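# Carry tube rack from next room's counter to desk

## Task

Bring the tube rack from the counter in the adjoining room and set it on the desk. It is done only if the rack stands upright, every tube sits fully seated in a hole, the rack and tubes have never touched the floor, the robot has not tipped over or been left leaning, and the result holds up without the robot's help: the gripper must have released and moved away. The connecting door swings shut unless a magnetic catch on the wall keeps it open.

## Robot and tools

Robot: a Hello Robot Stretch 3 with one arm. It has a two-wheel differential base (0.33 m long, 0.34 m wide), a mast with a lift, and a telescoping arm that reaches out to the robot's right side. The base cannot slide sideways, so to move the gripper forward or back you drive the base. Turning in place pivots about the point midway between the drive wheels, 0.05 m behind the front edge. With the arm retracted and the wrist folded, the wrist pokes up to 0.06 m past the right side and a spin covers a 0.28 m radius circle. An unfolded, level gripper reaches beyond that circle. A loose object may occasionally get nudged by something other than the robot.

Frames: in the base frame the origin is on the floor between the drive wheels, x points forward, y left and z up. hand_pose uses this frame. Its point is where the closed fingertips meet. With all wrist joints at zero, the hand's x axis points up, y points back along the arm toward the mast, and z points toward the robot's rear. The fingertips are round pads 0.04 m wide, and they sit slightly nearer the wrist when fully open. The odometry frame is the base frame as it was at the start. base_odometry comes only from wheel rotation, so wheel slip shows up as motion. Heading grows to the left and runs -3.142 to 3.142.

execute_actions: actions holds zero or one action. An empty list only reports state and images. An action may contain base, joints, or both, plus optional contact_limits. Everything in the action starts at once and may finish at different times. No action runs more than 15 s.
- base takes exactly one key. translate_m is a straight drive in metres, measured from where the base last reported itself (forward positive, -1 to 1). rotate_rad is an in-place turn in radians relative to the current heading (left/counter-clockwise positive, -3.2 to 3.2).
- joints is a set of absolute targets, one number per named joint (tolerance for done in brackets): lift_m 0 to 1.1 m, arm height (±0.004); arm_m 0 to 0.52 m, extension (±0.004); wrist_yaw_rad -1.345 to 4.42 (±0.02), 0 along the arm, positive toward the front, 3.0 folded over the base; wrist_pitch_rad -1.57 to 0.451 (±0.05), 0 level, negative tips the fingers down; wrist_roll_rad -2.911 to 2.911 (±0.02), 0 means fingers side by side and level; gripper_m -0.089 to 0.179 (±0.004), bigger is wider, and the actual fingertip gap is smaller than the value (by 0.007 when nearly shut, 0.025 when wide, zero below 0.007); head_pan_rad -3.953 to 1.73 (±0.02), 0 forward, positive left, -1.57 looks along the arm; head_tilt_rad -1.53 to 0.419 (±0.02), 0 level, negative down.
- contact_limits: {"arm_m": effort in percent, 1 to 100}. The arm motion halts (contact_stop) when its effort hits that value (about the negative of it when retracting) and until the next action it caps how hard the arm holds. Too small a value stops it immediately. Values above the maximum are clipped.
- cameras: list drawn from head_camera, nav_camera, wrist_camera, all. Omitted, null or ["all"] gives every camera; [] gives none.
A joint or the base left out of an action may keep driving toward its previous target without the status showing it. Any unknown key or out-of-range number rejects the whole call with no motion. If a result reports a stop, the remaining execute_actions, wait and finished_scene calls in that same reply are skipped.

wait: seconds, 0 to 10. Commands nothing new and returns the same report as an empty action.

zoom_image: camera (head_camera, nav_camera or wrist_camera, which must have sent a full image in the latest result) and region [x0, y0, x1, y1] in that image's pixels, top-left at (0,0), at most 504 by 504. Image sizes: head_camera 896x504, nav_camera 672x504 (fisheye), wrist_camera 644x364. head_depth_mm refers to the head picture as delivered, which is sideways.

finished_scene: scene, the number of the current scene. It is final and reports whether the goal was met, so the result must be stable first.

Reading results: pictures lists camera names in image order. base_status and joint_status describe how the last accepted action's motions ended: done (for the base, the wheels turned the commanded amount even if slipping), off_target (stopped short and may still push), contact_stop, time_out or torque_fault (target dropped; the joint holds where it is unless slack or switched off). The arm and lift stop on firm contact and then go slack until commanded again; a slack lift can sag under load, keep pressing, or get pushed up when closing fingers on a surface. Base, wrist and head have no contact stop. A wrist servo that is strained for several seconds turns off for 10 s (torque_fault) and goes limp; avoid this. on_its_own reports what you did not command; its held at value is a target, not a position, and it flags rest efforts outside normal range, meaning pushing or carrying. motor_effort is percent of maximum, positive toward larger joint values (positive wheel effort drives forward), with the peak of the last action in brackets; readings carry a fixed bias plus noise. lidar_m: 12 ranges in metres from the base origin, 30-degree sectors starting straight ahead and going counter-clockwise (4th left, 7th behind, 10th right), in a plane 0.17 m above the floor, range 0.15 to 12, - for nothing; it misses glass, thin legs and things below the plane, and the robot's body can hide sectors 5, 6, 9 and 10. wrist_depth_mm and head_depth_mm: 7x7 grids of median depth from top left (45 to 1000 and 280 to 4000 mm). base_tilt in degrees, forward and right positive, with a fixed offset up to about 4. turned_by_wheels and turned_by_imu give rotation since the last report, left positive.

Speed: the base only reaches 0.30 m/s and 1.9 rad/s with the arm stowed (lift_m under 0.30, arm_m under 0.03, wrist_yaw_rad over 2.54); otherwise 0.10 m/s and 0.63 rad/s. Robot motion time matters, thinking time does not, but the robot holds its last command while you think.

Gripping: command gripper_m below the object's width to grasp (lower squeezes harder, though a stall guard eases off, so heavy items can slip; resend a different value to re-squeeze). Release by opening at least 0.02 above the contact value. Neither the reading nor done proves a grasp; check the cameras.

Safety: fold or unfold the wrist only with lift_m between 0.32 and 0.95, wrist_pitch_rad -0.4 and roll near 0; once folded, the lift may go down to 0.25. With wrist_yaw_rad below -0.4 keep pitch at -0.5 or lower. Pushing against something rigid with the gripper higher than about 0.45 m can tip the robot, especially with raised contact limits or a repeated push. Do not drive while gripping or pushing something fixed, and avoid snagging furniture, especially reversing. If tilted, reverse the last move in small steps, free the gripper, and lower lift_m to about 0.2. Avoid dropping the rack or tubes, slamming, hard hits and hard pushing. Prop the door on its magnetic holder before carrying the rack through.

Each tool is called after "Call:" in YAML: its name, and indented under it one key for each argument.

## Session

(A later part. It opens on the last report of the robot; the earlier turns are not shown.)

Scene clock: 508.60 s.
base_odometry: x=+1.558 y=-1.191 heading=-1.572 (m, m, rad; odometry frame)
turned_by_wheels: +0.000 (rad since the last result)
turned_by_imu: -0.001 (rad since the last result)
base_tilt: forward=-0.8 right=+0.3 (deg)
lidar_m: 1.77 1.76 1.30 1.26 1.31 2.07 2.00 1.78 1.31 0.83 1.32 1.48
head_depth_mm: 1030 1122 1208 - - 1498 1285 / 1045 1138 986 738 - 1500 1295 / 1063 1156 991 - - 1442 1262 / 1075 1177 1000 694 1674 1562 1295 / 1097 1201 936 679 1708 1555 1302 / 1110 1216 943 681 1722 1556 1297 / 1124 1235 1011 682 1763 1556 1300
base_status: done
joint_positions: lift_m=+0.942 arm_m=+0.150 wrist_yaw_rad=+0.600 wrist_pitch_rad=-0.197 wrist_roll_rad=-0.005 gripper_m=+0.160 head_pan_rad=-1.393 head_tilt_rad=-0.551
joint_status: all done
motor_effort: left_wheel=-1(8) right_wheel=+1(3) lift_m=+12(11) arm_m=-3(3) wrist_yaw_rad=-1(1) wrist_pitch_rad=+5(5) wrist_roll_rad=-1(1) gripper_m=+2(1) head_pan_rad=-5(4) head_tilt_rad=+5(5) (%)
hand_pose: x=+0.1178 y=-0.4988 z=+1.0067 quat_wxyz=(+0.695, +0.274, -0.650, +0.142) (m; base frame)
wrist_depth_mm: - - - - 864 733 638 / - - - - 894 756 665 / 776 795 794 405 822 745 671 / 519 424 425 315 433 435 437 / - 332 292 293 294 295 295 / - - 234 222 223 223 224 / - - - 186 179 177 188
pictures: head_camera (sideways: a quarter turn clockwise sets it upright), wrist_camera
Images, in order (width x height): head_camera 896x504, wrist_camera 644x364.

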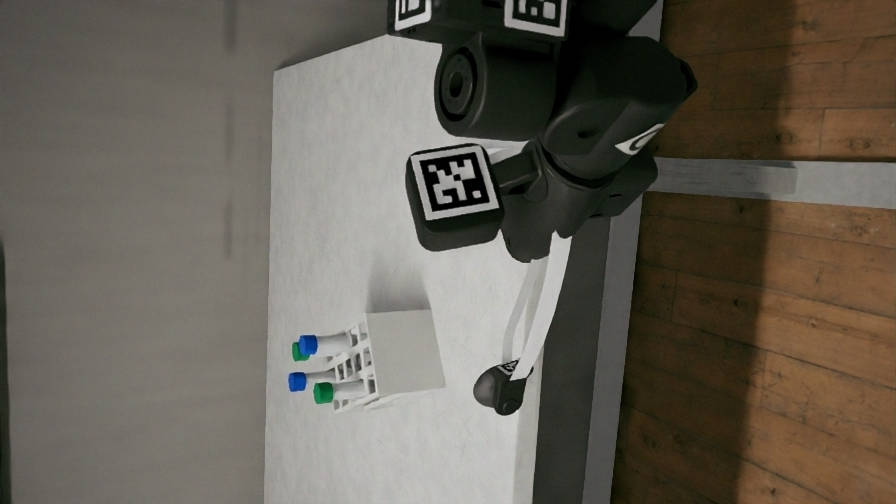

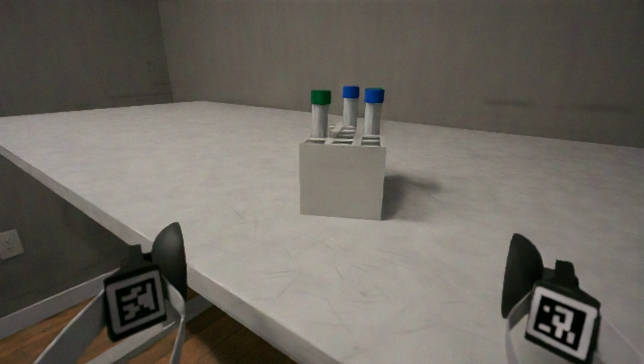

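Tubes look level.

Call:
finished_scene:
  scene: 1

The scene is finished: the task was done.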